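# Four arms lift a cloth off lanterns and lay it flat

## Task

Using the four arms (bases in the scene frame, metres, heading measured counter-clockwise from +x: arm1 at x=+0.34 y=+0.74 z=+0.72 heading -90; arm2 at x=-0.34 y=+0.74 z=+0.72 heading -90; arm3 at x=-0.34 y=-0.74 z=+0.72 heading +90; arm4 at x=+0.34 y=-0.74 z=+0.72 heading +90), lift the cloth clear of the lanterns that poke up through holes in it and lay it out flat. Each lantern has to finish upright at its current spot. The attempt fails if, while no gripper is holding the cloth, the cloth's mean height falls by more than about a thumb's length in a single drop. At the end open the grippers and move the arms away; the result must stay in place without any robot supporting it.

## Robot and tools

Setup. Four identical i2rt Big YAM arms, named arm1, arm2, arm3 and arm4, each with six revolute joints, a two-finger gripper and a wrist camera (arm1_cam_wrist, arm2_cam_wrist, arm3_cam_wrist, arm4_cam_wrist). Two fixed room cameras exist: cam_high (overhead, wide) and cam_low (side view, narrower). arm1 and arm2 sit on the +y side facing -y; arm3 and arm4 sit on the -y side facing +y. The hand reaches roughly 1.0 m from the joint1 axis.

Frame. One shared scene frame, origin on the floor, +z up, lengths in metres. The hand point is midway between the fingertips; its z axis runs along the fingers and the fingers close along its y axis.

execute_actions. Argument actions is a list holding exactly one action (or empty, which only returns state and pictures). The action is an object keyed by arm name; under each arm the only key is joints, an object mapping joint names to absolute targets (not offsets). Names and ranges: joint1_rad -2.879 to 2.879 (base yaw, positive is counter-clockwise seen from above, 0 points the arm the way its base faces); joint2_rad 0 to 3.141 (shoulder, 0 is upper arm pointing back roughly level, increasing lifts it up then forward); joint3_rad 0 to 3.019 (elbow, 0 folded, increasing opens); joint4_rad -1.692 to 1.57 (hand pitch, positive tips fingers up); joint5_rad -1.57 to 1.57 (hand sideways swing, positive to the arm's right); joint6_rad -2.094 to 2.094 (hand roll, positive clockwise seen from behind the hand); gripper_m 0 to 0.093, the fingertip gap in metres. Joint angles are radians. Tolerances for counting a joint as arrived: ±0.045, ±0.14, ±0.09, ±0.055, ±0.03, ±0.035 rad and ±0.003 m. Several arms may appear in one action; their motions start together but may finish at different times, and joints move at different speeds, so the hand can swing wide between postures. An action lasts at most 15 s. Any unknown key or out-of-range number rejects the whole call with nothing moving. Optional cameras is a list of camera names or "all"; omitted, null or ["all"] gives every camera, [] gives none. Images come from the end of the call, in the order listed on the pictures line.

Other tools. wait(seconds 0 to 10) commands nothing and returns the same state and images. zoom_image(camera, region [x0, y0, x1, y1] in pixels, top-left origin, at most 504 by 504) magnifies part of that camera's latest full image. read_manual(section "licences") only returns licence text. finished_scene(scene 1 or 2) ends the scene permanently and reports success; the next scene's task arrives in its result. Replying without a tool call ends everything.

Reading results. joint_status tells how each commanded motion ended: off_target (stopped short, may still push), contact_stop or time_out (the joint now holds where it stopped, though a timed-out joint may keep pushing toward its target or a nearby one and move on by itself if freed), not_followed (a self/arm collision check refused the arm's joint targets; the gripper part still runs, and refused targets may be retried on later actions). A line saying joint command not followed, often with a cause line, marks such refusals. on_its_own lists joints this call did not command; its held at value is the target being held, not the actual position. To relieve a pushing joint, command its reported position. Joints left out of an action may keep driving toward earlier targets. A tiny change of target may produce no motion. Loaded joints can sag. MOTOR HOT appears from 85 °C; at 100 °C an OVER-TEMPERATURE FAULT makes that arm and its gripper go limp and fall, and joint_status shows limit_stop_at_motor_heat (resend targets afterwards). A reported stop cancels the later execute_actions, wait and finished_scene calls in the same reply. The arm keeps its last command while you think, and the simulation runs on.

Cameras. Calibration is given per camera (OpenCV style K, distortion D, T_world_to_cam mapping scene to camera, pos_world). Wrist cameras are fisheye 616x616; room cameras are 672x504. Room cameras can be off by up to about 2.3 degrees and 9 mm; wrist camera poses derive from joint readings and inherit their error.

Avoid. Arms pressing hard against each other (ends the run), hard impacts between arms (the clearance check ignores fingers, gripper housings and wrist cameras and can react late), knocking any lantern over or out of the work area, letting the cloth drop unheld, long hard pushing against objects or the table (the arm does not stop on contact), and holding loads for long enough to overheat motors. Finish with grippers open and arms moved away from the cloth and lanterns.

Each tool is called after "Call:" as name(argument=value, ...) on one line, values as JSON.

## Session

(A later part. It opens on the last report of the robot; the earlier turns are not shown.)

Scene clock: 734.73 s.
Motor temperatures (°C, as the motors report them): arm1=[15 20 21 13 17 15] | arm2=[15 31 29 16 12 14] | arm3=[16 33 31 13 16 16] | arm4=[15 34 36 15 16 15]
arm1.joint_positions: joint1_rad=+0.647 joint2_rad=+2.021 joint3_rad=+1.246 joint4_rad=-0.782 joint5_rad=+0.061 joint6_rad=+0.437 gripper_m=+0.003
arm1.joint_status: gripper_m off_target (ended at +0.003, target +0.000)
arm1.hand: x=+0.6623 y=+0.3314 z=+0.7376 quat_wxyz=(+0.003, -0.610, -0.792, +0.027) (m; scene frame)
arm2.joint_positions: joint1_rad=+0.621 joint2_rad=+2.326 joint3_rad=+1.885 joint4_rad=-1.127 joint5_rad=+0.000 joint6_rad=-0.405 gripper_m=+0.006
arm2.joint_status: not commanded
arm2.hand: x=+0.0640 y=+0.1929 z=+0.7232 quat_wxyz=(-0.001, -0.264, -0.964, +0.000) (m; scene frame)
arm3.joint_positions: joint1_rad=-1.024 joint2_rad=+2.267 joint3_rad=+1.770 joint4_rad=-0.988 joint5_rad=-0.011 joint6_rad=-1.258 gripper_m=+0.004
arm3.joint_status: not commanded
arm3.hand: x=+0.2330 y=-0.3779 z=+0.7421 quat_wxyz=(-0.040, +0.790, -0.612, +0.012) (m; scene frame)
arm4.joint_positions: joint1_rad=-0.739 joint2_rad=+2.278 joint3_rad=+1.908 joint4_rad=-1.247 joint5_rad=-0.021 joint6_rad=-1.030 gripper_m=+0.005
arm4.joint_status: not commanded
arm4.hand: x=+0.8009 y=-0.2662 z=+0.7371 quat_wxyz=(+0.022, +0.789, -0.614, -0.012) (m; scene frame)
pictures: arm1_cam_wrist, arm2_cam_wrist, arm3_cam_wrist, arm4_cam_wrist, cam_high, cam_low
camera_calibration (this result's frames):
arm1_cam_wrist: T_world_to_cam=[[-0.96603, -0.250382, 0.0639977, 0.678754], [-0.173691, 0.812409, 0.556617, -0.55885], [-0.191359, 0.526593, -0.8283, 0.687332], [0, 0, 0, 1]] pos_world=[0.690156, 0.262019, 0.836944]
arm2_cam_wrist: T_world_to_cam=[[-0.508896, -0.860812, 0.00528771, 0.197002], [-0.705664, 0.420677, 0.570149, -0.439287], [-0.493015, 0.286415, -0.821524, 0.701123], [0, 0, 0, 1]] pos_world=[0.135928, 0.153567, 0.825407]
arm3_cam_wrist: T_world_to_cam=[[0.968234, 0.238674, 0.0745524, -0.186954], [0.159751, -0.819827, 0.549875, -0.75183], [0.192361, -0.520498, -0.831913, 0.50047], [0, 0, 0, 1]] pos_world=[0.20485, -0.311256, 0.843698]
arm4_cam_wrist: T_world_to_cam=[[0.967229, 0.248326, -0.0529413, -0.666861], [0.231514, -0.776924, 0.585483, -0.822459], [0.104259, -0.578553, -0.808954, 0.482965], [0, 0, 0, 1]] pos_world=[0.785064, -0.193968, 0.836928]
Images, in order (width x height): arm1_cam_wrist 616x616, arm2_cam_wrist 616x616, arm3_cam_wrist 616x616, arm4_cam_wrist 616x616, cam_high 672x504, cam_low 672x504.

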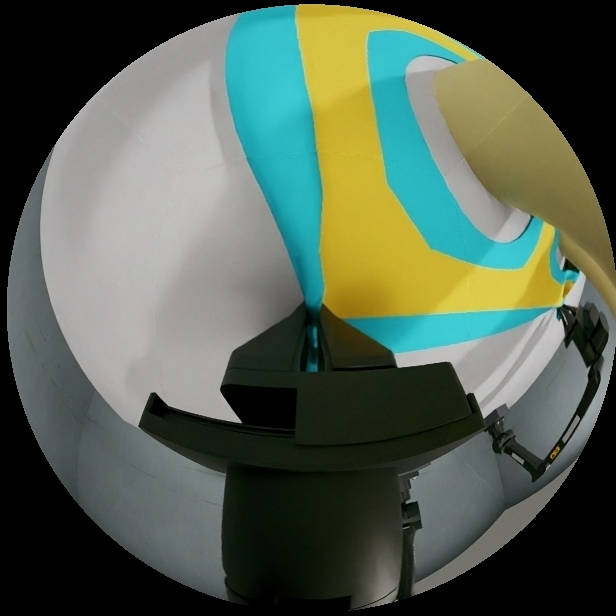

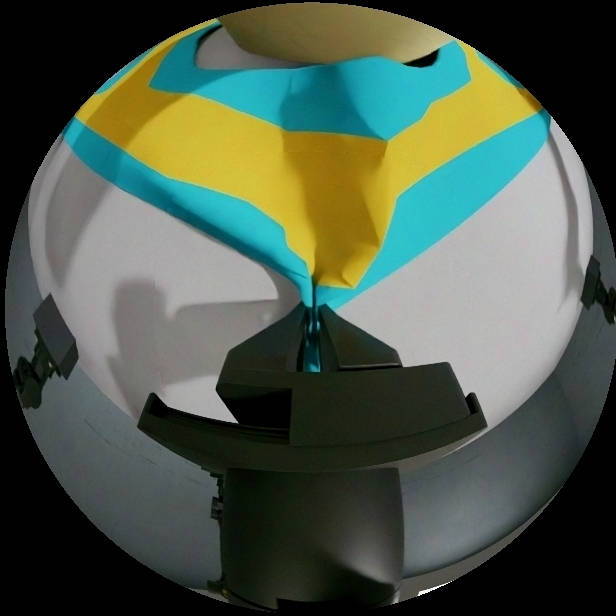

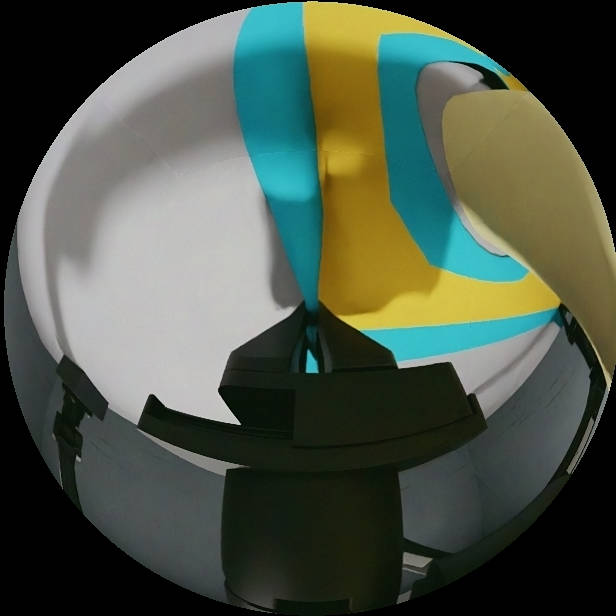

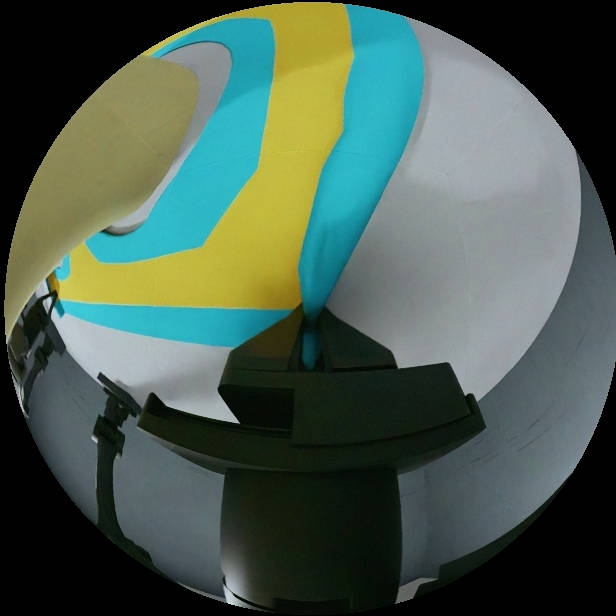

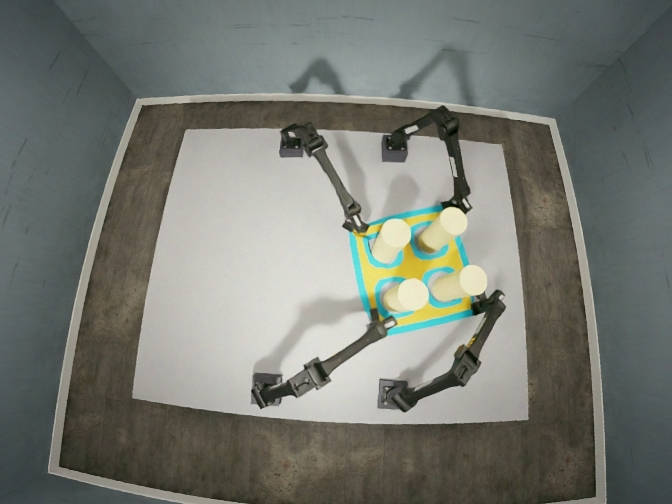

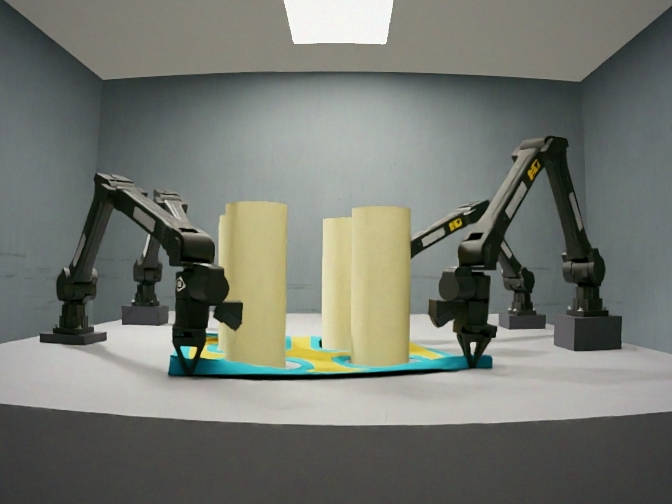

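Call:
execute_actions(actions=[{"arm1": {"joints": {"joint1_rad": 0.618, "joint2_rad": 1.983, "joint3_rad": 1.386, "joint4_rad": -0.940, "joint6_rad": 0.407}}, "arm2": {"joints": {"joint1_rad": 0.598, "joint2_rad": 2.37, "joint3_rad": 2.087, "joint4_rad": -1.295}}, "arm3": {"joints": {"joint1_rad": -1.071, "joint2_rad": 2.1955, "joint3_rad": 1.815, "joint4_rad": -1.106, "joint6_rad": -1.305}}, "arm4": {"joints": {"joint1_rad": -0.782, "joint2_rad": 2.181, "joint3_rad": 1.863, "joint4_rad": -1.306, "joint6_rad": -1.074}}}])

Scene clock: 855.90 s.
Motor temperatures (°C, as the motors report them): arm1=[15 20 21 13 17 15] | arm2=[15 32 29 16 12 14] | arm3=[16 34 31 13 16 16] | arm4=[15 35 37 15 16 15]
arm1.joint_positions: joint1_rad=+0.615 joint2_rad=+1.990 joint3_rad=+1.350 joint4_rad=-0.924 joint5_rad=+0.059 joint6_rad=+0.414 gripper_m=+0.003
arm1.joint_status: all done
arm1.hand: x=+0.6632 y=+0.3037 z=+0.7835 quat_wxyz=(+0.007, -0.613, -0.789, +0.026) (m; scene frame)
arm2.joint_positions: joint1_rad=+0.604 joint2_rad=+2.332 joint3_rad=+2.062 joint4_rad=-1.277 joint5_rad=+0.001 joint6_rad=-0.405 gripper_m=+0.006
arm2.joint_status: all done
arm2.hand: x=+0.0718 y=+0.1625 z=+0.7827 quat_wxyz=(-0.009, -0.272, -0.962, +0.007) (m; scene frame)
arm3.joint_positions: joint1_rad=-1.063 joint2_rad=+2.179 joint3_rad=+1.785 joint4_rad=-1.085 joint5_rad=-0.014 joint6_rad=-1.295 gripper_m=+0.004
arm3.joint_status: all done
arm3.hand: x=+0.2424 y=-0.4015 z=+0.8029 quat_wxyz=(-0.043, +0.790, -0.612, +0.013) (m; scene frame)
arm4.joint_positions: joint1_rad=-0.769 joint2_rad=+2.182 joint3_rad=+1.858 joint4_rad=-1.297 joint5_rad=-0.021 joint6_rad=-1.059 gripper_m=+0.005
arm4.joint_status: all done
arm4.hand: x=+0.8006 y=-0.2943 z=+0.7810 quat_wxyz=(+0.024, +0.788, -0.615, -0.013) (m; scene frame)
pictures: arm1_cam_wrist, arm2_cam_wrist, arm3_cam_wrist, arm4_cam_wrist, cam_high, cam_low
camera_calibration (this result's frames):
arm1_cam_wrist: T_world_to_cam=[[-0.967932, -0.242397, 0.0659613, 0.667045], [-0.164388, 0.809721, 0.563319, -0.572412], [-0.189957, 0.534411, -0.823602, 0.733096], [0, 0, 0, 1]] pos_world=[0.690813, 0.233409, 0.882231]
arm2_cam_wrist: T_world_to_cam=[[-0.523085, -0.852167, 0.0139446, 0.167232], [-0.70526, 0.44198, 0.554312, -0.446022], [-0.478529, 0.280117, -0.832192, 0.770886], [0, 0, 0, 1]] pos_world=[0.141806, 0.123703, 0.886429]
arm3_cam_wrist: T_world_to_cam=[[0.96792, 0.237837, 0.0810194, -0.200395], [0.155939, -0.821472, 0.548513, -0.804761], [0.197012, -0.518283, -0.832207, 0.536942], [0, 0, 0, 1]] pos_world=[0.213676, -0.335139, 0.904505]
arm4_cam_wrist: T_world_to_cam=[[0.967394, 0.246685, -0.0574024, -0.654429], [0.232681, -0.776086, 0.586132, -0.871089], [0.100041, -0.580377, -0.80818, 0.50454], [0, 0, 0, 1]] pos_world=[0.785302, -0.221778, 0.880767]
Images, in order (width x height): arm1_cam_wrist 616x616, arm2_cam_wrist 616x616, arm3_cam_wrist 616x616, arm4_cam_wrist 616x616, cam_high 672x504, cam_low 672x504.

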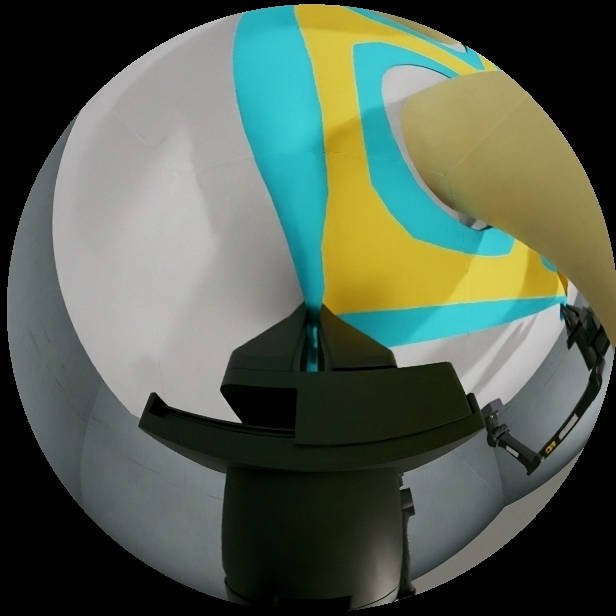

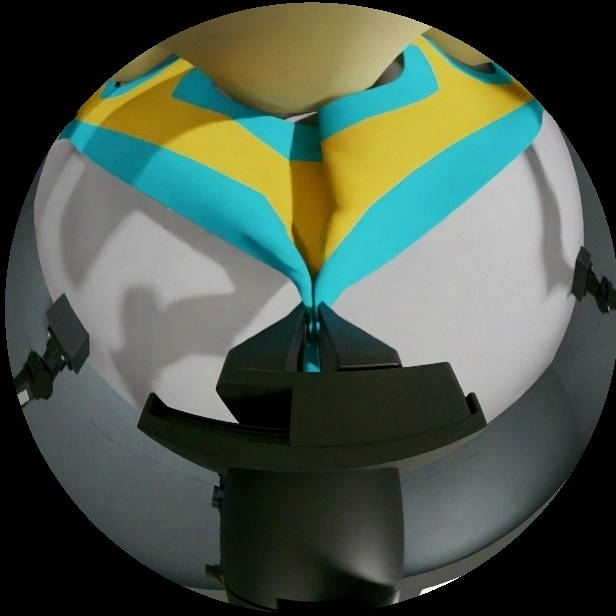

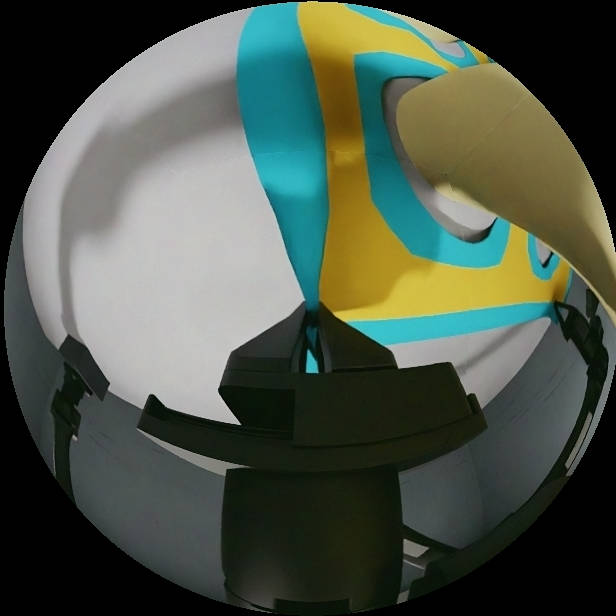

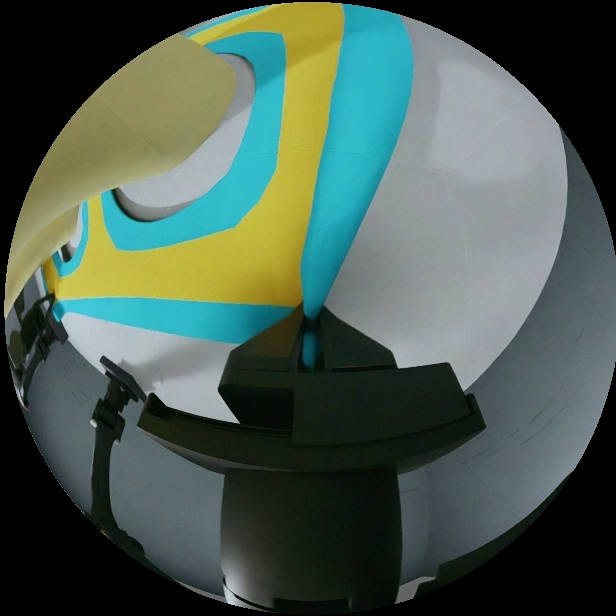

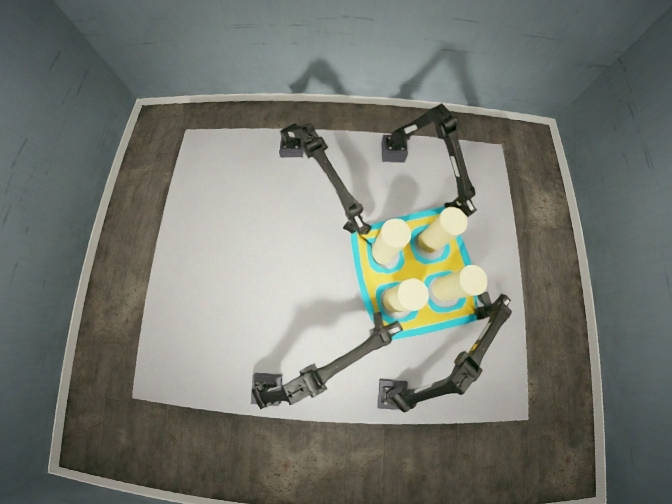

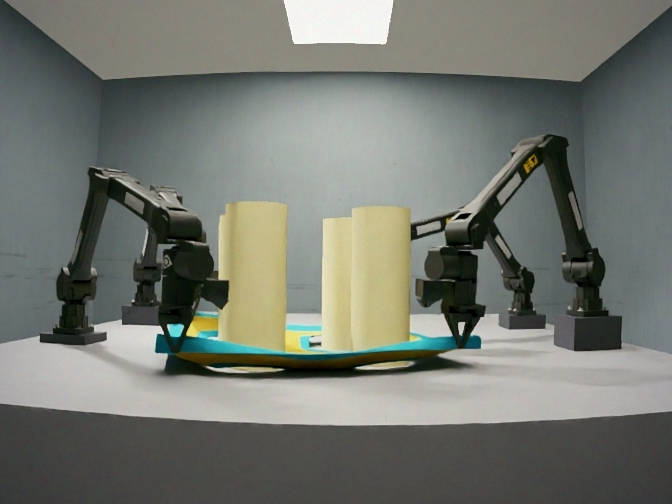

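Call:
zoom_image(camera="cam_high", region=[320, 180, 520, 360])

Call:
zoom_image(camera="cam_low", region=[120, 180, 520, 400])

Region (320, 180, 520, 360) of cam_high's 672x504 image, scaled by 2.520, with more detail than that image has; it fills the top 454 rows of this view, and the rest is white.

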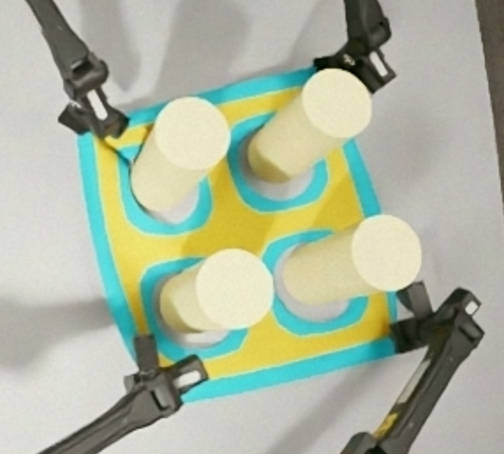

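Region (120, 180, 520, 400) of cam_low's 672x504 image, scaled by 1.260, with more detail than that image has; it fills the top 277 rows of this view, and the rest is white.

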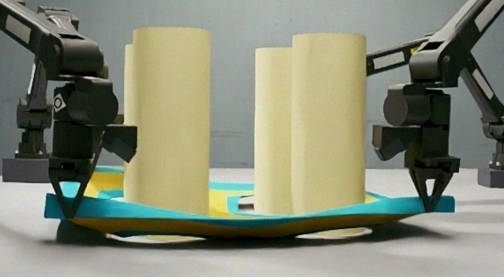

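Call:
zoom_image(camera="arm2_cam_wrist", region=[60, 0, 560, 320])

Region (60, 0, 560, 320) of arm2_cam_wrist's 616x616 image, scaled by 1.008, with more detail than that image has; it fills the top 323 rows of this view, and the rest is white.

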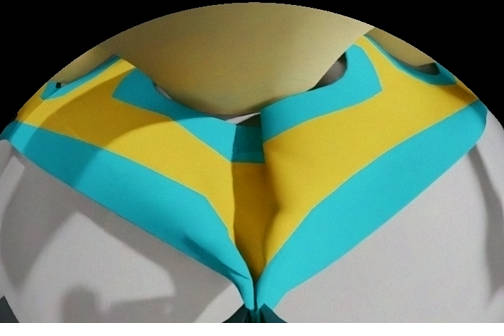

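Call:
execute_actions(actions=[{"arm1": {"joints": {"joint1_rad": 0.634, "joint2_rad": 1.947, "joint3_rad": 1.29, "joint4_rad": -0.888}}, "arm2": {"joints": {"joint3_rad": 1.932, "joint4_rad": -1.154}}, "arm3": {"joints": {"joint1_rad": -1.031}}, "arm4": {"joints": {"joint1_rad": -0.738, "joint3_rad": 1.915}}}], cameras=["arm2_cam_wrist", "cam_high"])

Call:
execute_actions(actions=[{"arm2": {"joints": {"gripper_m": 0.093}}}], cameras=["arm2_cam_wrist", "cam_high"])

Scene clock: 969.23 s.
Motor temperatures (°C, as the motors report them): arm1=[15 22 27 13 17 15] | arm2=[15 34 33 16 12 14] | arm3=[16 36 39 13 16 16] | arm4=[15 37 35 15 16 15]
arm1.joint_positions: joint1_rad=+0.616 joint2_rad=+1.961 joint3_rad=+1.294 joint4_rad=-0.904 joint5_rad=+0.059 joint6_rad=+0.414 gripper_m=+0.003
arm1.joint_status: all done
arm1.hand: x=+0.6531 y=+0.3176 z=+0.7817 quat_wxyz=(+0.010, -0.613, -0.790, +0.025) (m; scene frame)
arm2.joint_positions: joint1_rad=+0.604 joint2_rad=+2.338 joint3_rad=+1.932 joint4_rad=-1.161 joint5_rad=+0.001 joint6_rad=-0.405 gripper_m=+0.006
arm2.joint_status: all done
arm2.hand: x=+0.0597 y=+0.1797 z=+0.7313 quat_wxyz=(-0.001, -0.272, -0.962, +0.001) (m; scene frame)
arm3.joint_positions: joint1_rad=-1.033 joint2_rad=+2.179 joint3_rad=+1.785 joint4_rad=-1.085 joint5_rad=-0.014 joint6_rad=-1.296 gripper_m=+0.004
arm3.joint_status: all done
arm3.hand: x=+0.2322 y=-0.3847 z=+0.8028 quat_wxyz=(-0.043, +0.799, -0.600, +0.013) (m; scene frame)
arm4.joint_positions: joint1_rad=-0.730 joint2_rad=+2.182 joint3_rad=+1.868 joint4_rad=-1.297 joint5_rad=-0.019 joint6_rad=-1.060 gripper_m=+0.005
arm4.joint_status: all done
arm4.hand: x=+0.7851 y=-0.2740 z=+0.7842 quat_wxyz=(+0.020, +0.801, -0.598, -0.011) (m; scene frame)
pictures: arm2_cam_wrist, cam_high
camera_calibration (this result's frames):
arm2_cam_wrist: T_world_to_cam=[[-0.522947, -0.852345, 0.00581097, 0.182269], [-0.698594, 0.432501, 0.570008, -0.443837], [-0.488357, 0.294025, -0.821619, 0.707903], [0, 0, 0, 1]] pos_world=[0.130965, 0.139175, 0.833557]
Images, in order (width x height): arm2_cam_wrist 616x616, cam_high 672x504.

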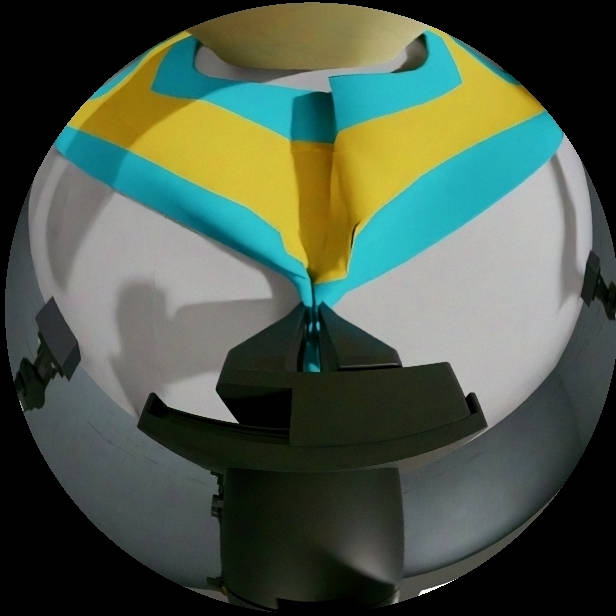

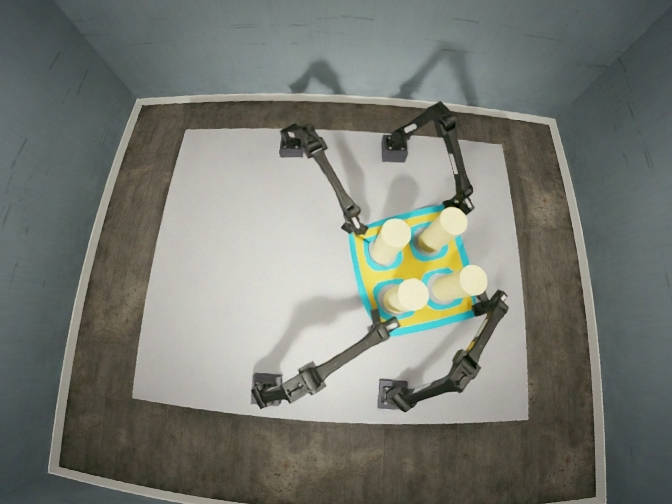

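Scene clock: 969.93 s.
Motor temperatures (°C, as the motors report them): arm1=[15 22 27 13 17 15] | arm2=[15 34 33 16 12 14] | arm3=[16 36 39 13 16 16] | arm4=[15 37 35 15 16 15]
arm1.joint_positions: joint1_rad=+0.621 joint2_rad=+1.961 joint3_rad=+1.294 joint4_rad=-0.904 joint5_rad=+0.056 joint6_rad=+0.414 gripper_m=+0.003
arm1.joint_status: not commanded
arm1.hand: x=+0.6555 y=+0.3194 z=+0.7816 quat_wxyz=(+0.009, -0.611, -0.791, +0.024) (m; scene frame)
arm2.joint_positions: joint1_rad=+0.604 joint2_rad=+2.338 joint3_rad=+1.932 joint4_rad=-1.161 joint5_rad=+0.001 joint6_rad=-0.405 gripper_m=+0.093
arm2.joint_status: all done
arm2.hand: x=+0.0597 y=+0.1797 z=+0.7313 quat_wxyz=(-0.001, -0.272, -0.962, +0.001) (m; scene frame)
arm3.joint_positions: joint1_rad=-1.033 joint2_rad=+2.179 joint3_rad=+1.785 joint4_rad=-1.085 joint5_rad=-0.014 joint6_rad=-1.296 gripper_m=+0.004
arm3.joint_status: not commanded
arm3.hand: x=+0.2322 y=-0.3847 z=+0.8028 quat_wxyz=(-0.043, +0.799, -0.600, +0.013) (m; scene frame)
arm4.joint_positions: joint1_rad=-0.730 joint2_rad=+2.182 joint3_rad=+1.868 joint4_rad=-1.297 joint5_rad=-0.018 joint6_rad=-1.060 gripper_m=+0.005
arm4.joint_status: not commanded
arm4.hand: x=+0.7852 y=-0.2740 z=+0.7842 quat_wxyz=(+0.020, +0.801, -0.598, -0.010) (m; scene frame)
pictures: arm2_cam_wrist, cam_high
camera_calibration (this result's frames):
arm2_cam_wrist: T_world_to_cam=[[-0.522947, -0.852345, 0.00581097, 0.182269], [-0.698594, 0.432501, 0.570008, -0.443837], [-0.488357, 0.294025, -0.821619, 0.707903], [0, 0, 0, 1]] pos_world=[0.130965, 0.139175, 0.833557]
Images, in order (width x height): arm2_cam_wrist 616x616, cam_high 672x504.

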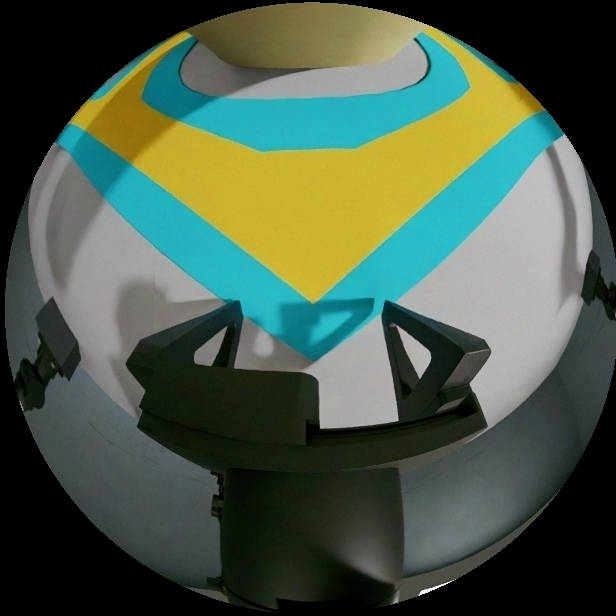

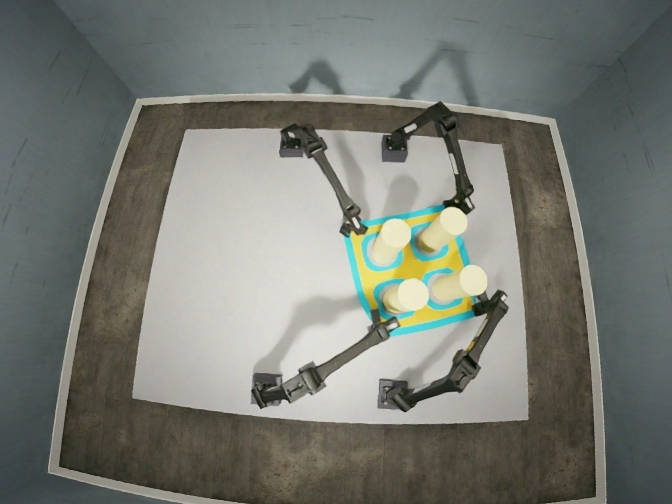

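Call:
zoom_image(camera="cam_high", region=[320, 180, 520, 360])

Region (320, 180, 520, 360) of cam_high's 672x504 image, scaled by 2.520, with more detail than that image has; it fills the top 454 rows of this view, and the rest is white.

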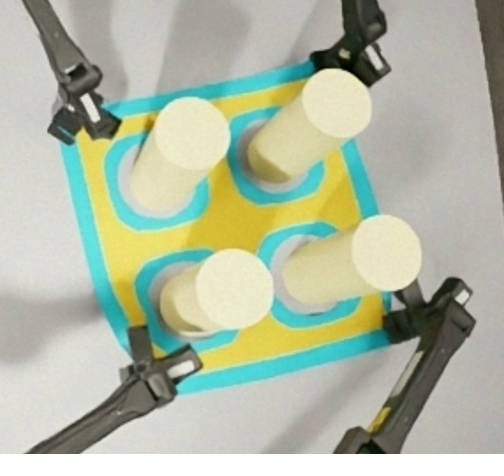

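Call:
execute_actions(actions=[{"arm2": {"joints": {"joint1_rad": 0.594, "joint3_rad": 2.125, "joint4_rad": -1.248, "joint5_rad": -0.055, "joint6_rad": 0.386}}, "arm3": {"joints": {"joint1_rad": -1.054}}, "arm4": {"joints": {"joint1_rad": -0.76, "joint3_rad": 1.93}}}], cameras=[])

Call:
execute_actions(actions=[{"arm2": {"joints": {"joint2_rad": 2.445}}}], cameras=["arm2_cam_wrist", "cam_high"])

Scene clock: 1010.60 s.
Motor temperatures (°C, as the motors report them): arm1=[15 22 24 13 17 15] | arm2=[15 34 31 16 12 14] | arm3=[16 36 40 13 16 16] | arm4=[15 37 41 15 16 15]
arm1.joint_positions: joint1_rad=+0.621 joint2_rad=+1.961 joint3_rad=+1.294 joint4_rad=-0.900 joint5_rad=+0.056 joint6_rad=+0.414 gripper_m=+0.003
arm1.joint_status: not commanded
arm1.hand: x=+0.6561 y=+0.3187 z=+0.7816 quat_wxyz=(+0.007, -0.611, -0.791, +0.024) (m; scene frame)
arm2.joint_positions: joint1_rad=+0.603 joint2_rad=+2.344 joint3_rad=+2.102 joint4_rad=-1.235 joint5_rad=-0.053 joint6_rad=+0.375 gripper_m=+0.093
arm2.joint_status: all done
arm2.hand: x=+0.0911 y=+0.1486 z=+0.7904 quat_wxyz=(-0.052, -0.616, -0.786, -0.013) (m; scene frame)
arm3.joint_positions: joint1_rad=-1.047 joint2_rad=+2.179 joint3_rad=+1.785 joint4_rad=-1.085 joint5_rad=-0.014 joint6_rad=-1.296 gripper_m=+0.004
arm3.joint_status: all done
arm3.hand: x=+0.2372 y=-0.3927 z=+0.8028 quat_wxyz=(-0.043, +0.795, -0.605, +0.013) (m; scene frame)
arm4.joint_positions: joint1_rad=-0.747 joint2_rad=+2.182 joint3_rad=+1.882 joint4_rad=-1.297 joint5_rad=-0.018 joint6_rad=-1.060 gripper_m=+0.005
arm4.joint_status: all done
arm4.hand: x=+0.7968 y=-0.2781 z=+0.7894 quat_wxyz=(+0.013, +0.796, -0.605, -0.010) (m; scene frame)
pictures: none
No camera images: the call's "cameras" was empty. Leave "cameras" out to get every camera's image.

Scene clock: 1011.67 s.
Motor temperatures (°C, as the motors report them): arm1=[15 22 24 13 17 15] | arm2=[15 34 31 16 12 14] | arm3=[16 36 40 13 16 16] | arm4=[15 37 41 15 16 15]
arm1.joint_positions: joint1_rad=+0.621 joint2_rad=+1.961 joint3_rad=+1.294 joint4_rad=-0.900 joint5_rad=+0.056 joint6_rad=+0.414 gripper_m=+0.003
arm1.joint_status: not commanded
arm1.hand: x=+0.6561 y=+0.3187 z=+0.7816 quat_wxyz=(+0.007, -0.611, -0.791, +0.024) (m; scene frame)
arm2.joint_positions: joint1_rad=+0.603 joint2_rad=+2.412 joint3_rad=+2.102 joint4_rad=-1.235 joint5_rad=-0.053 joint6_rad=+0.376 gripper_m=+0.093
arm2.joint_status: all done
arm2.hand: x=+0.0857 y=+0.1564 z=+0.7421 quat_wxyz=(-0.019, -0.618, -0.786, -0.023) (m; scene frame)
arm3.joint_positions: joint1_rad=-1.047 joint2_rad=+2.179 joint3_rad=+1.785 joint4_rad=-1.085 joint5_rad=-0.014 joint6_rad=-1.296 gripper_m=+0.004
arm3.joint_status: not commanded
arm3.hand: x=+0.2372 y=-0.3927 z=+0.8028 quat_wxyz=(-0.043, +0.795, -0.605, +0.013) (m; scene frame)
arm4.joint_positions: joint1_rad=-0.747 joint2_rad=+2.182 joint3_rad=+1.882 joint4_rad=-1.297 joint5_rad=-0.018 joint6_rad=-1.060 gripper_m=+0.005
arm4.joint_status: not commanded
arm4.hand: x=+0.7968 y=-0.2781 z=+0.7894 quat_wxyz=(+0.013, +0.796, -0.605, -0.010) (m; scene frame)
pictures: arm2_cam_wrist, cam_high
camera_calibration (this result's frames):
arm2_cam_wrist: T_world_to_cam=[[-0.970325, -0.235775, -0.0536603, 0.162043], [-0.223721, 0.791171, 0.569208, -0.517962], [-0.0917505, 0.564322, -0.82044, 0.659222], [0, 0, 0, 1]] pos_world=[0.101839, 0.0759882, 0.844376]
Images, in order (width x height): arm2_cam_wrist 616x616, cam_high 672x504.

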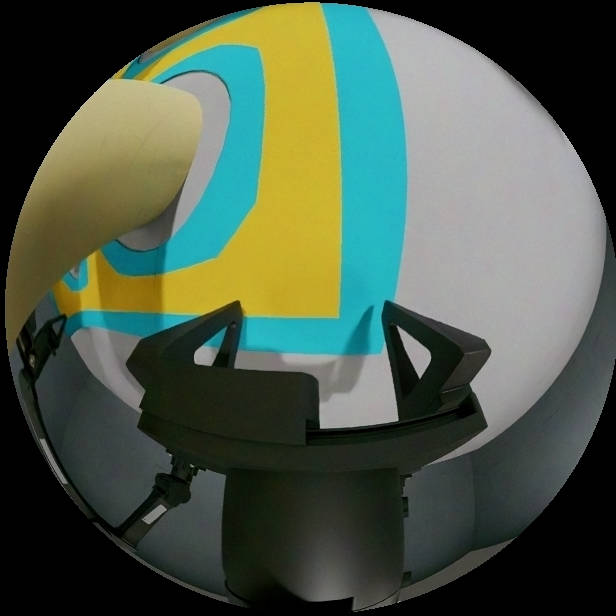

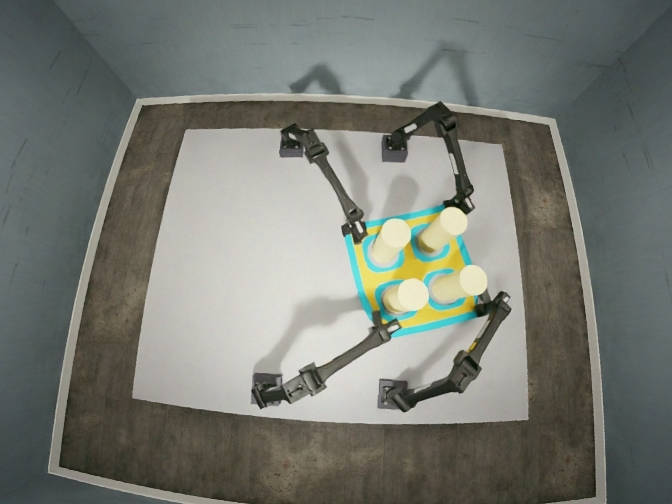

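Call:
execute_actions(actions=[{"arm2": {"joints": {"joint1_rad": 0.573, "joint6_rad": 0.35}}}], cameras=[])

Call:
execute_actions(actions=[{"arm2": {"joints": {"joint2_rad": 2.475}}}], cameras=["arm2_cam_wrist"])

Call:
zoom_image(camera="arm2_cam_wrist", region=[200, 240, 440, 400])

Scene clock: 1026.93 s.
Motor temperatures (°C, as the motors report them): arm1=[15 22 24 13 17 15] | arm2=[15 35 33 16 12 14] | arm3=[16 37 40 13 16 16] | arm4=[15 37 41 15 16 15]
arm1.joint_positions: joint1_rad=+0.621 joint2_rad=+1.961 joint3_rad=+1.294 joint4_rad=-0.900 joint5_rad=+0.056 joint6_rad=+0.414 gripper_m=+0.003
arm1.joint_status: not commanded
arm1.hand: x=+0.6561 y=+0.3187 z=+0.7816 quat_wxyz=(+0.007, -0.611, -0.791, +0.024) (m; scene frame)
arm2.joint_positions: joint1_rad=+0.573 joint2_rad=+2.412 joint3_rad=+2.102 joint4_rad=-1.235 joint5_rad=-0.053 joint6_rad=+0.361 gripper_m=+0.093
arm2.joint_status: all done
arm2.hand: x=+0.0685 y=+0.1443 z=+0.7421 quat_wxyz=(-0.020, -0.624, -0.781, -0.022) (m; scene frame)
arm3.joint_positions: joint1_rad=-1.047 joint2_rad=+2.179 joint3_rad=+1.785 joint4_rad=-1.085 joint5_rad=-0.014 joint6_rad=-1.296 gripper_m=+0.004
arm3.joint_status: not commanded
arm3.hand: x=+0.2372 y=-0.3927 z=+0.8028 quat_wxyz=(-0.043, +0.795, -0.605, +0.013) (m; scene frame)
arm4.joint_positions: joint1_rad=-0.747 joint2_rad=+2.182 joint3_rad=+1.882 joint4_rad=-1.297 joint5_rad=-0.018 joint6_rad=-1.060 gripper_m=+0.005
arm4.joint_status: not commanded
arm4.hand: x=+0.7968 y=-0.2781 z=+0.7894 quat_wxyz=(+0.013, +0.796, -0.605, -0.010) (m; scene frame)
pictures: none
No camera images: the call's "cameras" was empty. Leave "cameras" out to get every camera's image.

Scene clock: 1027.70 s.
Motor temperatures (°C, as the motors report them): arm1=[15 22 24 13 17 15] | arm2=[15 35 33 16 12 14] | arm3=[16 37 40 13 16 16] | arm4=[15 37 42 15 16 15]
arm1.joint_positions: joint1_rad=+0.621 joint2_rad=+1.961 joint3_rad=+1.294 joint4_rad=-0.900 joint5_rad=+0.056 joint6_rad=+0.414 gripper_m=+0.003
arm1.joint_status: not commanded
arm1.hand: x=+0.6561 y=+0.3187 z=+0.7816 quat_wxyz=(+0.007, -0.611, -0.791, +0.024) (m; scene frame)
arm2.joint_positions: joint1_rad=+0.573 joint2_rad=+2.424 joint3_rad=+2.102 joint4_rad=-1.235 joint5_rad=-0.053 joint6_rad=+0.361 gripper_m=+0.093
arm2.joint_status: all done
arm2.hand: x=+0.0674 y=+0.1460 z=+0.7339 quat_wxyz=(-0.014, -0.624, -0.781, -0.024) (m; scene frame)
arm3.joint_positions: joint1_rad=-1.047 joint2_rad=+2.179 joint3_rad=+1.785 joint4_rad=-1.085 joint5_rad=-0.014 joint6_rad=-1.296 gripper_m=+0.004
arm3.joint_status: not commanded
arm3.hand: x=+0.2372 y=-0.3927 z=+0.8028 quat_wxyz=(-0.043, +0.795, -0.605, +0.013) (m; scene frame)
arm4.joint_positions: joint1_rad=-0.747 joint2_rad=+2.182 joint3_rad=+1.882 joint4_rad=-1.297 joint5_rad=-0.018 joint6_rad=-1.060 gripper_m=+0.005
arm4.joint_status: not commanded
arm4.hand: x=+0.7968 y=-0.2781 z=+0.7894 quat_wxyz=(+0.013, +0.796, -0.605, -0.010) (m; scene frame)
pictures: arm2_cam_wrist
camera_calibration (this result's frames):
arm2_cam_wrist: T_world_to_cam=[[-0.973957, -0.221204, -0.0497573, 0.136597], [-0.208726, 0.789047, 0.577787, -0.516116], [-0.0885483, 0.573126, -0.814669, 0.650914], [0, 0, 0, 1]] pos_world=[0.0829502, 0.0643999, 0.835281]
Images, in order (width x height): arm2_cam_wrist 616x616.

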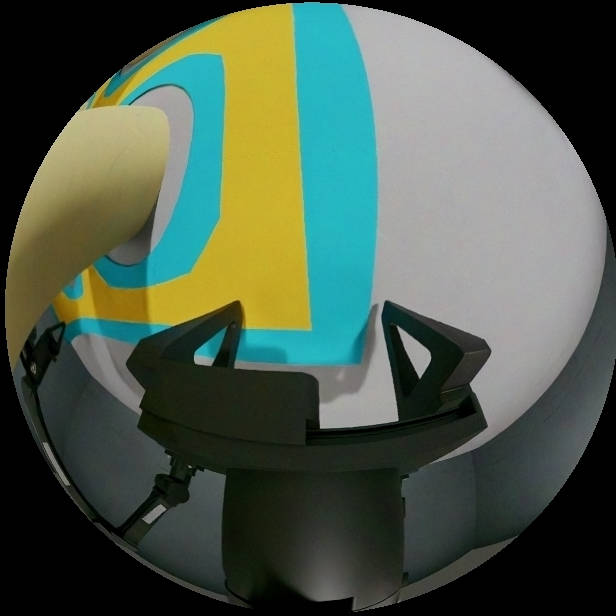

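Region (200, 240, 440, 400) of arm2_cam_wrist's 616x616 image, scaled by 2.100, with more detail than that image has.

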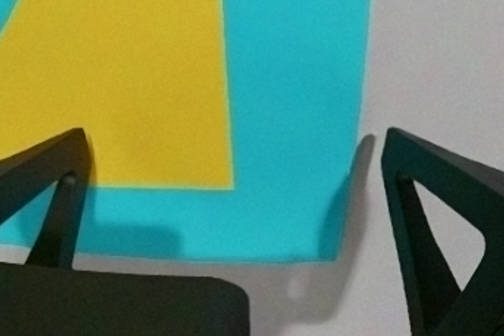

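Call:
execute_actions(actions=[{"arm2": {"joints": {"joint2_rad": 2.50}}}], cameras=["arm2_cam_wrist"])

Call:
zoom_image(camera="arm2_cam_wrist", region=[200, 240, 440, 400])

Scene clock: 1033.00 s.
Motor temperatures (°C, as the motors report them): arm1=[15 22 24 13 17 15] | arm2=[15 35 33 16 12 14] | arm3=[16 37 40 13 16 16] | arm4=[15 37 42 15 16 15]
arm1.joint_positions: joint1_rad=+0.621 joint2_rad=+1.961 joint3_rad=+1.294 joint4_rad=-0.900 joint5_rad=+0.056 joint6_rad=+0.414 gripper_m=+0.003
arm1.joint_status: not commanded
arm1.hand: x=+0.6561 y=+0.3187 z=+0.7816 quat_wxyz=(+0.007, -0.611, -0.791, +0.024) (m; scene frame)
arm2.joint_positions: joint1_rad=+0.574 joint2_rad=+2.441 joint3_rad=+2.103 joint4_rad=-1.236 joint5_rad=-0.054 joint6_rad=+0.360 gripper_m=+0.093
arm2.joint_status: all done
arm2.hand: x=+0.0661 y=+0.1486 z=+0.7228 quat_wxyz=(-0.006, -0.623, -0.781, -0.027) (m; scene frame)
arm3.joint_positions: joint1_rad=-1.047 joint2_rad=+2.179 joint3_rad=+1.785 joint4_rad=-1.085 joint5_rad=-0.014 joint6_rad=-1.296 gripper_m=+0.004
arm3.joint_status: not commanded
arm3.hand: x=+0.2372 y=-0.3927 z=+0.8028 quat_wxyz=(-0.043, +0.795, -0.605, +0.013) (m; scene frame)
arm4.joint_positions: joint1_rad=-0.747 joint2_rad=+2.182 joint3_rad=+1.882 joint4_rad=-1.297 joint5_rad=-0.018 joint6_rad=-1.060 gripper_m=+0.005
arm4.joint_status: not commanded
arm4.hand: x=+0.7968 y=-0.2781 z=+0.7894 quat_wxyz=(+0.013, +0.796, -0.605, -0.010) (m; scene frame)
pictures: arm2_cam_wrist
camera_calibration (this result's frames):
arm2_cam_wrist: T_world_to_cam=[[-0.974033, -0.222043, -0.0442324, 0.131494], [-0.20474, 0.780452, 0.590742, -0.520373], [-0.0966487, 0.584459, -0.805647, 0.632595], [0, 0, 0, 1]] pos_world=[0.0826776, 0.0655979, 0.822871]
Images, in order (width x height): arm2_cam_wrist 616x616.

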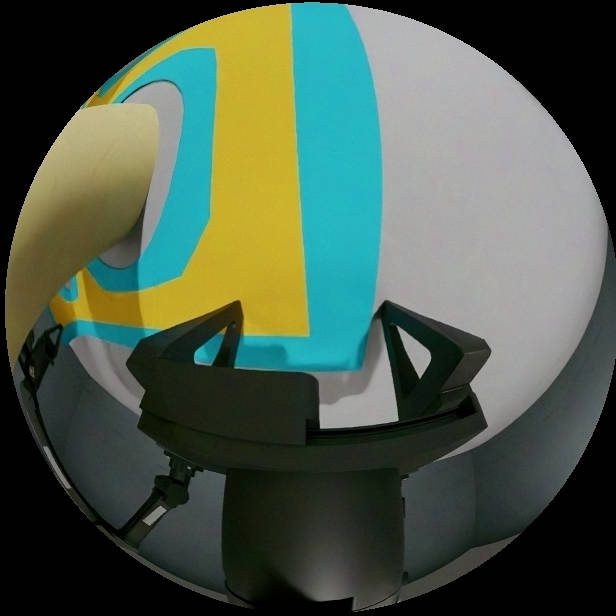

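Region (200, 240, 440, 400) of arm2_cam_wrist's 616x616 image, scaled by 2.100, with more detail than that image has.

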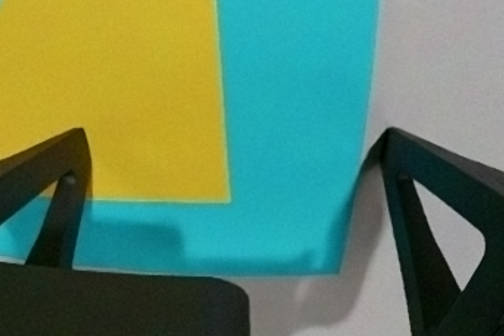

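Contact, outer finger outside the edge. Close arm2.

Call:
execute_actions(actions=[{"arm2": {"joints": {"gripper_m": 0.0}}}])

Scene clock: 1036.10 s.
Motor temperatures (°C, as the motors report them): arm1=[15 22 24 13 17 15] | arm2=[15 35 33 16 12 14] | arm3=[16 37 40 13 16 16] | arm4=[15 37 42 15 16 15]
arm1.joint_positions: joint1_rad=+0.621 joint2_rad=+1.961 joint3_rad=+1.294 joint4_rad=-0.900 joint5_rad=+0.056 joint6_rad=+0.414 gripper_m=+0.003
arm1.joint_status: not commanded
arm1.hand: x=+0.6561 y=+0.3187 z=+0.7816 quat_wxyz=(+0.007, -0.611, -0.791, +0.024) (m; scene frame)
arm2.joint_positions: joint1_rad=+0.576 joint2_rad=+2.442 joint3_rad=+2.106 joint4_rad=-1.236 joint5_rad=-0.062 joint6_rad=+0.360 gripper_m=+0.004
arm2.joint_status: gripper_m off_target (ended at +0.004, target +0.000)
arm2.hand: x=+0.0691 y=+0.1499 z=+0.7226 quat_wxyz=(-0.008, -0.622, -0.782, -0.031) (m; scene frame)
arm3.joint_positions: joint1_rad=-1.047 joint2_rad=+2.179 joint3_rad=+1.785 joint4_rad=-1.085 joint5_rad=-0.014 joint6_rad=-1.296 gripper_m=+0.004
arm3.joint_status: not commanded
arm3.hand: x=+0.2372 y=-0.3927 z=+0.8028 quat_wxyz=(-0.043, +0.795, -0.605, +0.013) (m; scene frame)
arm4.joint_positions: joint1_rad=-0.747 joint2_rad=+2.182 joint3_rad=+1.882 joint4_rad=-1.297 joint5_rad=-0.019 joint6_rad=-1.060 gripper_m=+0.005
arm4.joint_status: not commanded
arm4.hand: x=+0.7968 y=-0.2781 z=+0.7894 quat_wxyz=(+0.013, +0.796, -0.605, -0.010) (m; scene frame)
pictures: arm1_cam_wrist, arm2_cam_wrist, arm3_cam_wrist, arm4_cam_wrist, cam_high, cam_low
camera_calibration (this result's frames):
arm1_cam_wrist: T_world_to_cam=[[-0.966444, -0.248542, 0.0649048, 0.66575], [-0.169445, 0.806717, 0.566123, -0.58255], [-0.193065, 0.536129, -0.821761, 0.722288], [0, 0, 0, 1]] pos_world=[0.684149, 0.24818, 0.880133]
arm2_cam_wrist: T_world_to_cam=[[-0.973104, -0.224422, -0.0519966, 0.140654], [-0.210993, 0.777665, 0.592216, -0.520931], [-0.0924704, 0.587258, -0.8041, 0.630149], [0, 0, 0, 1]] pos_world=[0.0852283, 0.0666157, 0.82252]
arm3_cam_wrist: T_world_to_cam=[[0.964088, 0.252948, 0.0809376, -0.190504], [0.168806, -0.818907, 0.548539, -0.798773], [0.205033, -0.515178, -0.832198, 0.541778], [0, 0, 0, 1]] pos_world=[0.207418, -0.326821, 0.904444]
arm4_cam_wrist: T_world_to_cam=[[0.962197, 0.269976, -0.0359068, -0.660592], [0.240267, -0.779346, 0.578698, -0.863582], [0.128251, -0.565449, -0.814751, 0.507908], [0, 0, 0, 1]] pos_world=[0.77797, -0.20749, 0.889852]
Images, in order (width x height): arm1_cam_wrist 616x616, arm2_cam_wrist 616x616, arm3_cam_wrist 616x616, arm4_cam_wrist 616x616, cam_high 672x504, cam_low 672x504.

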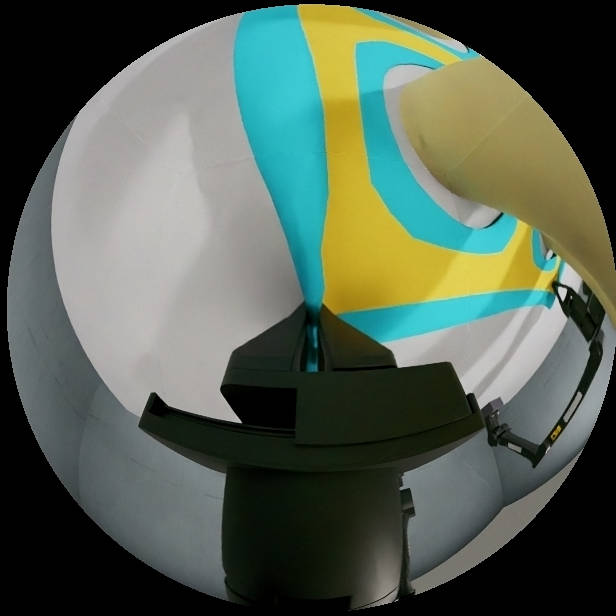

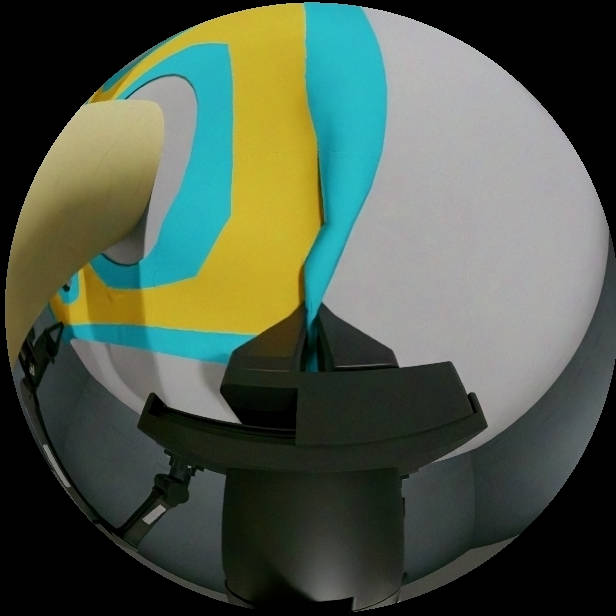

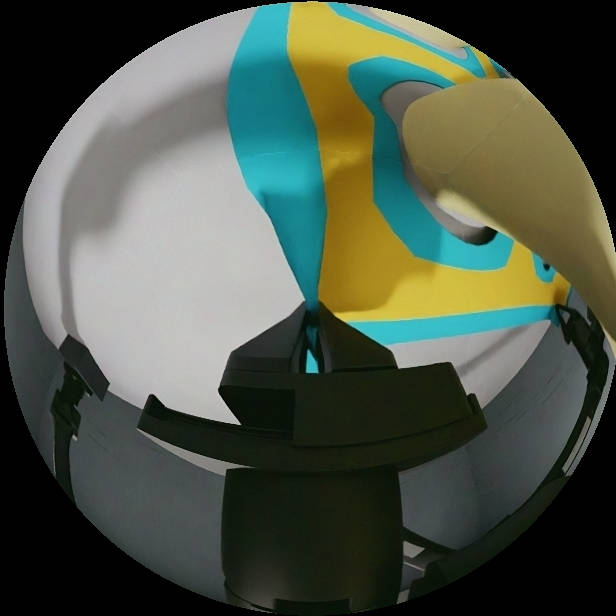

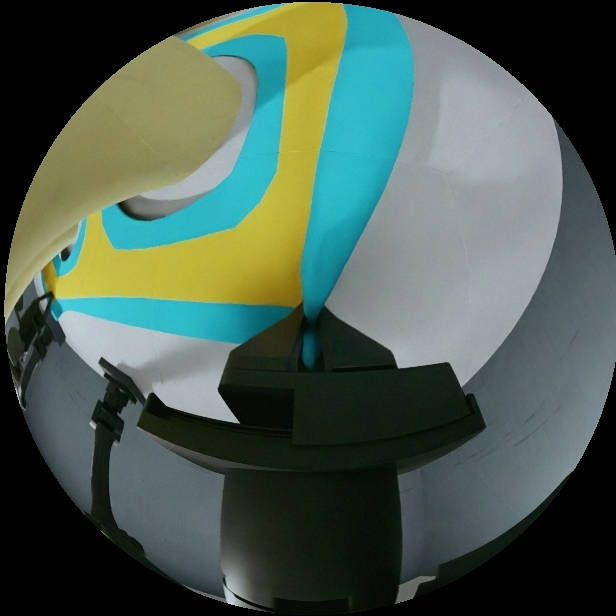

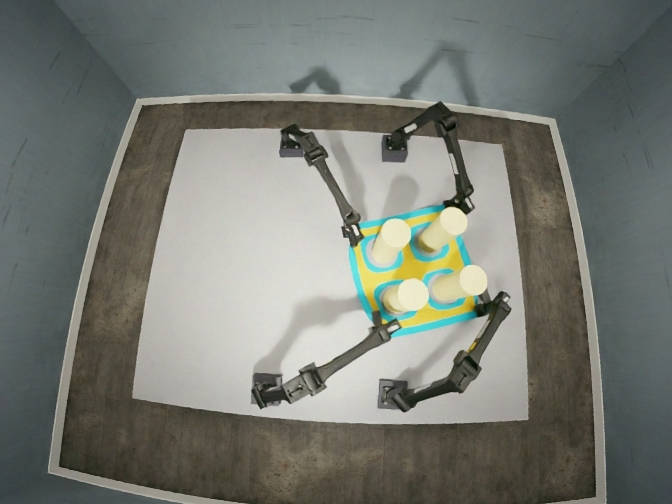

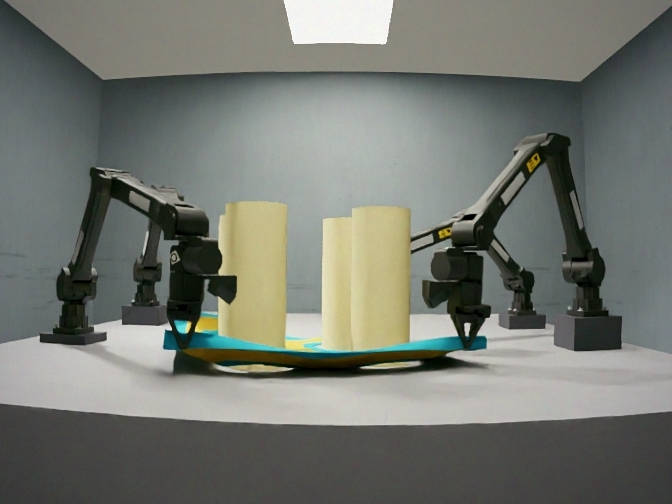

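Call:
zoom_image(camera="cam_high", region=[320, 180, 520, 360])

Region (320, 180, 520, 360) of cam_high's 672x504 image, scaled by 2.520, with more detail than that image has; it fills the top 454 rows of this view, and the rest is white.

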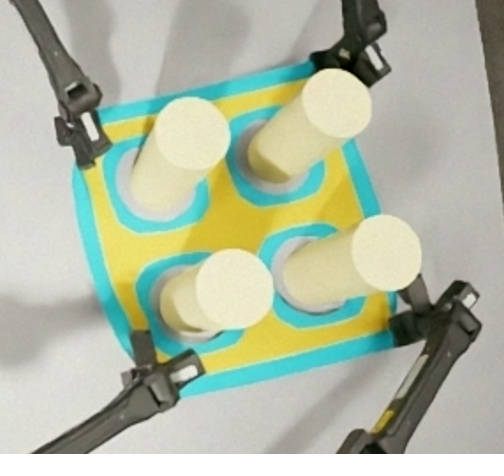

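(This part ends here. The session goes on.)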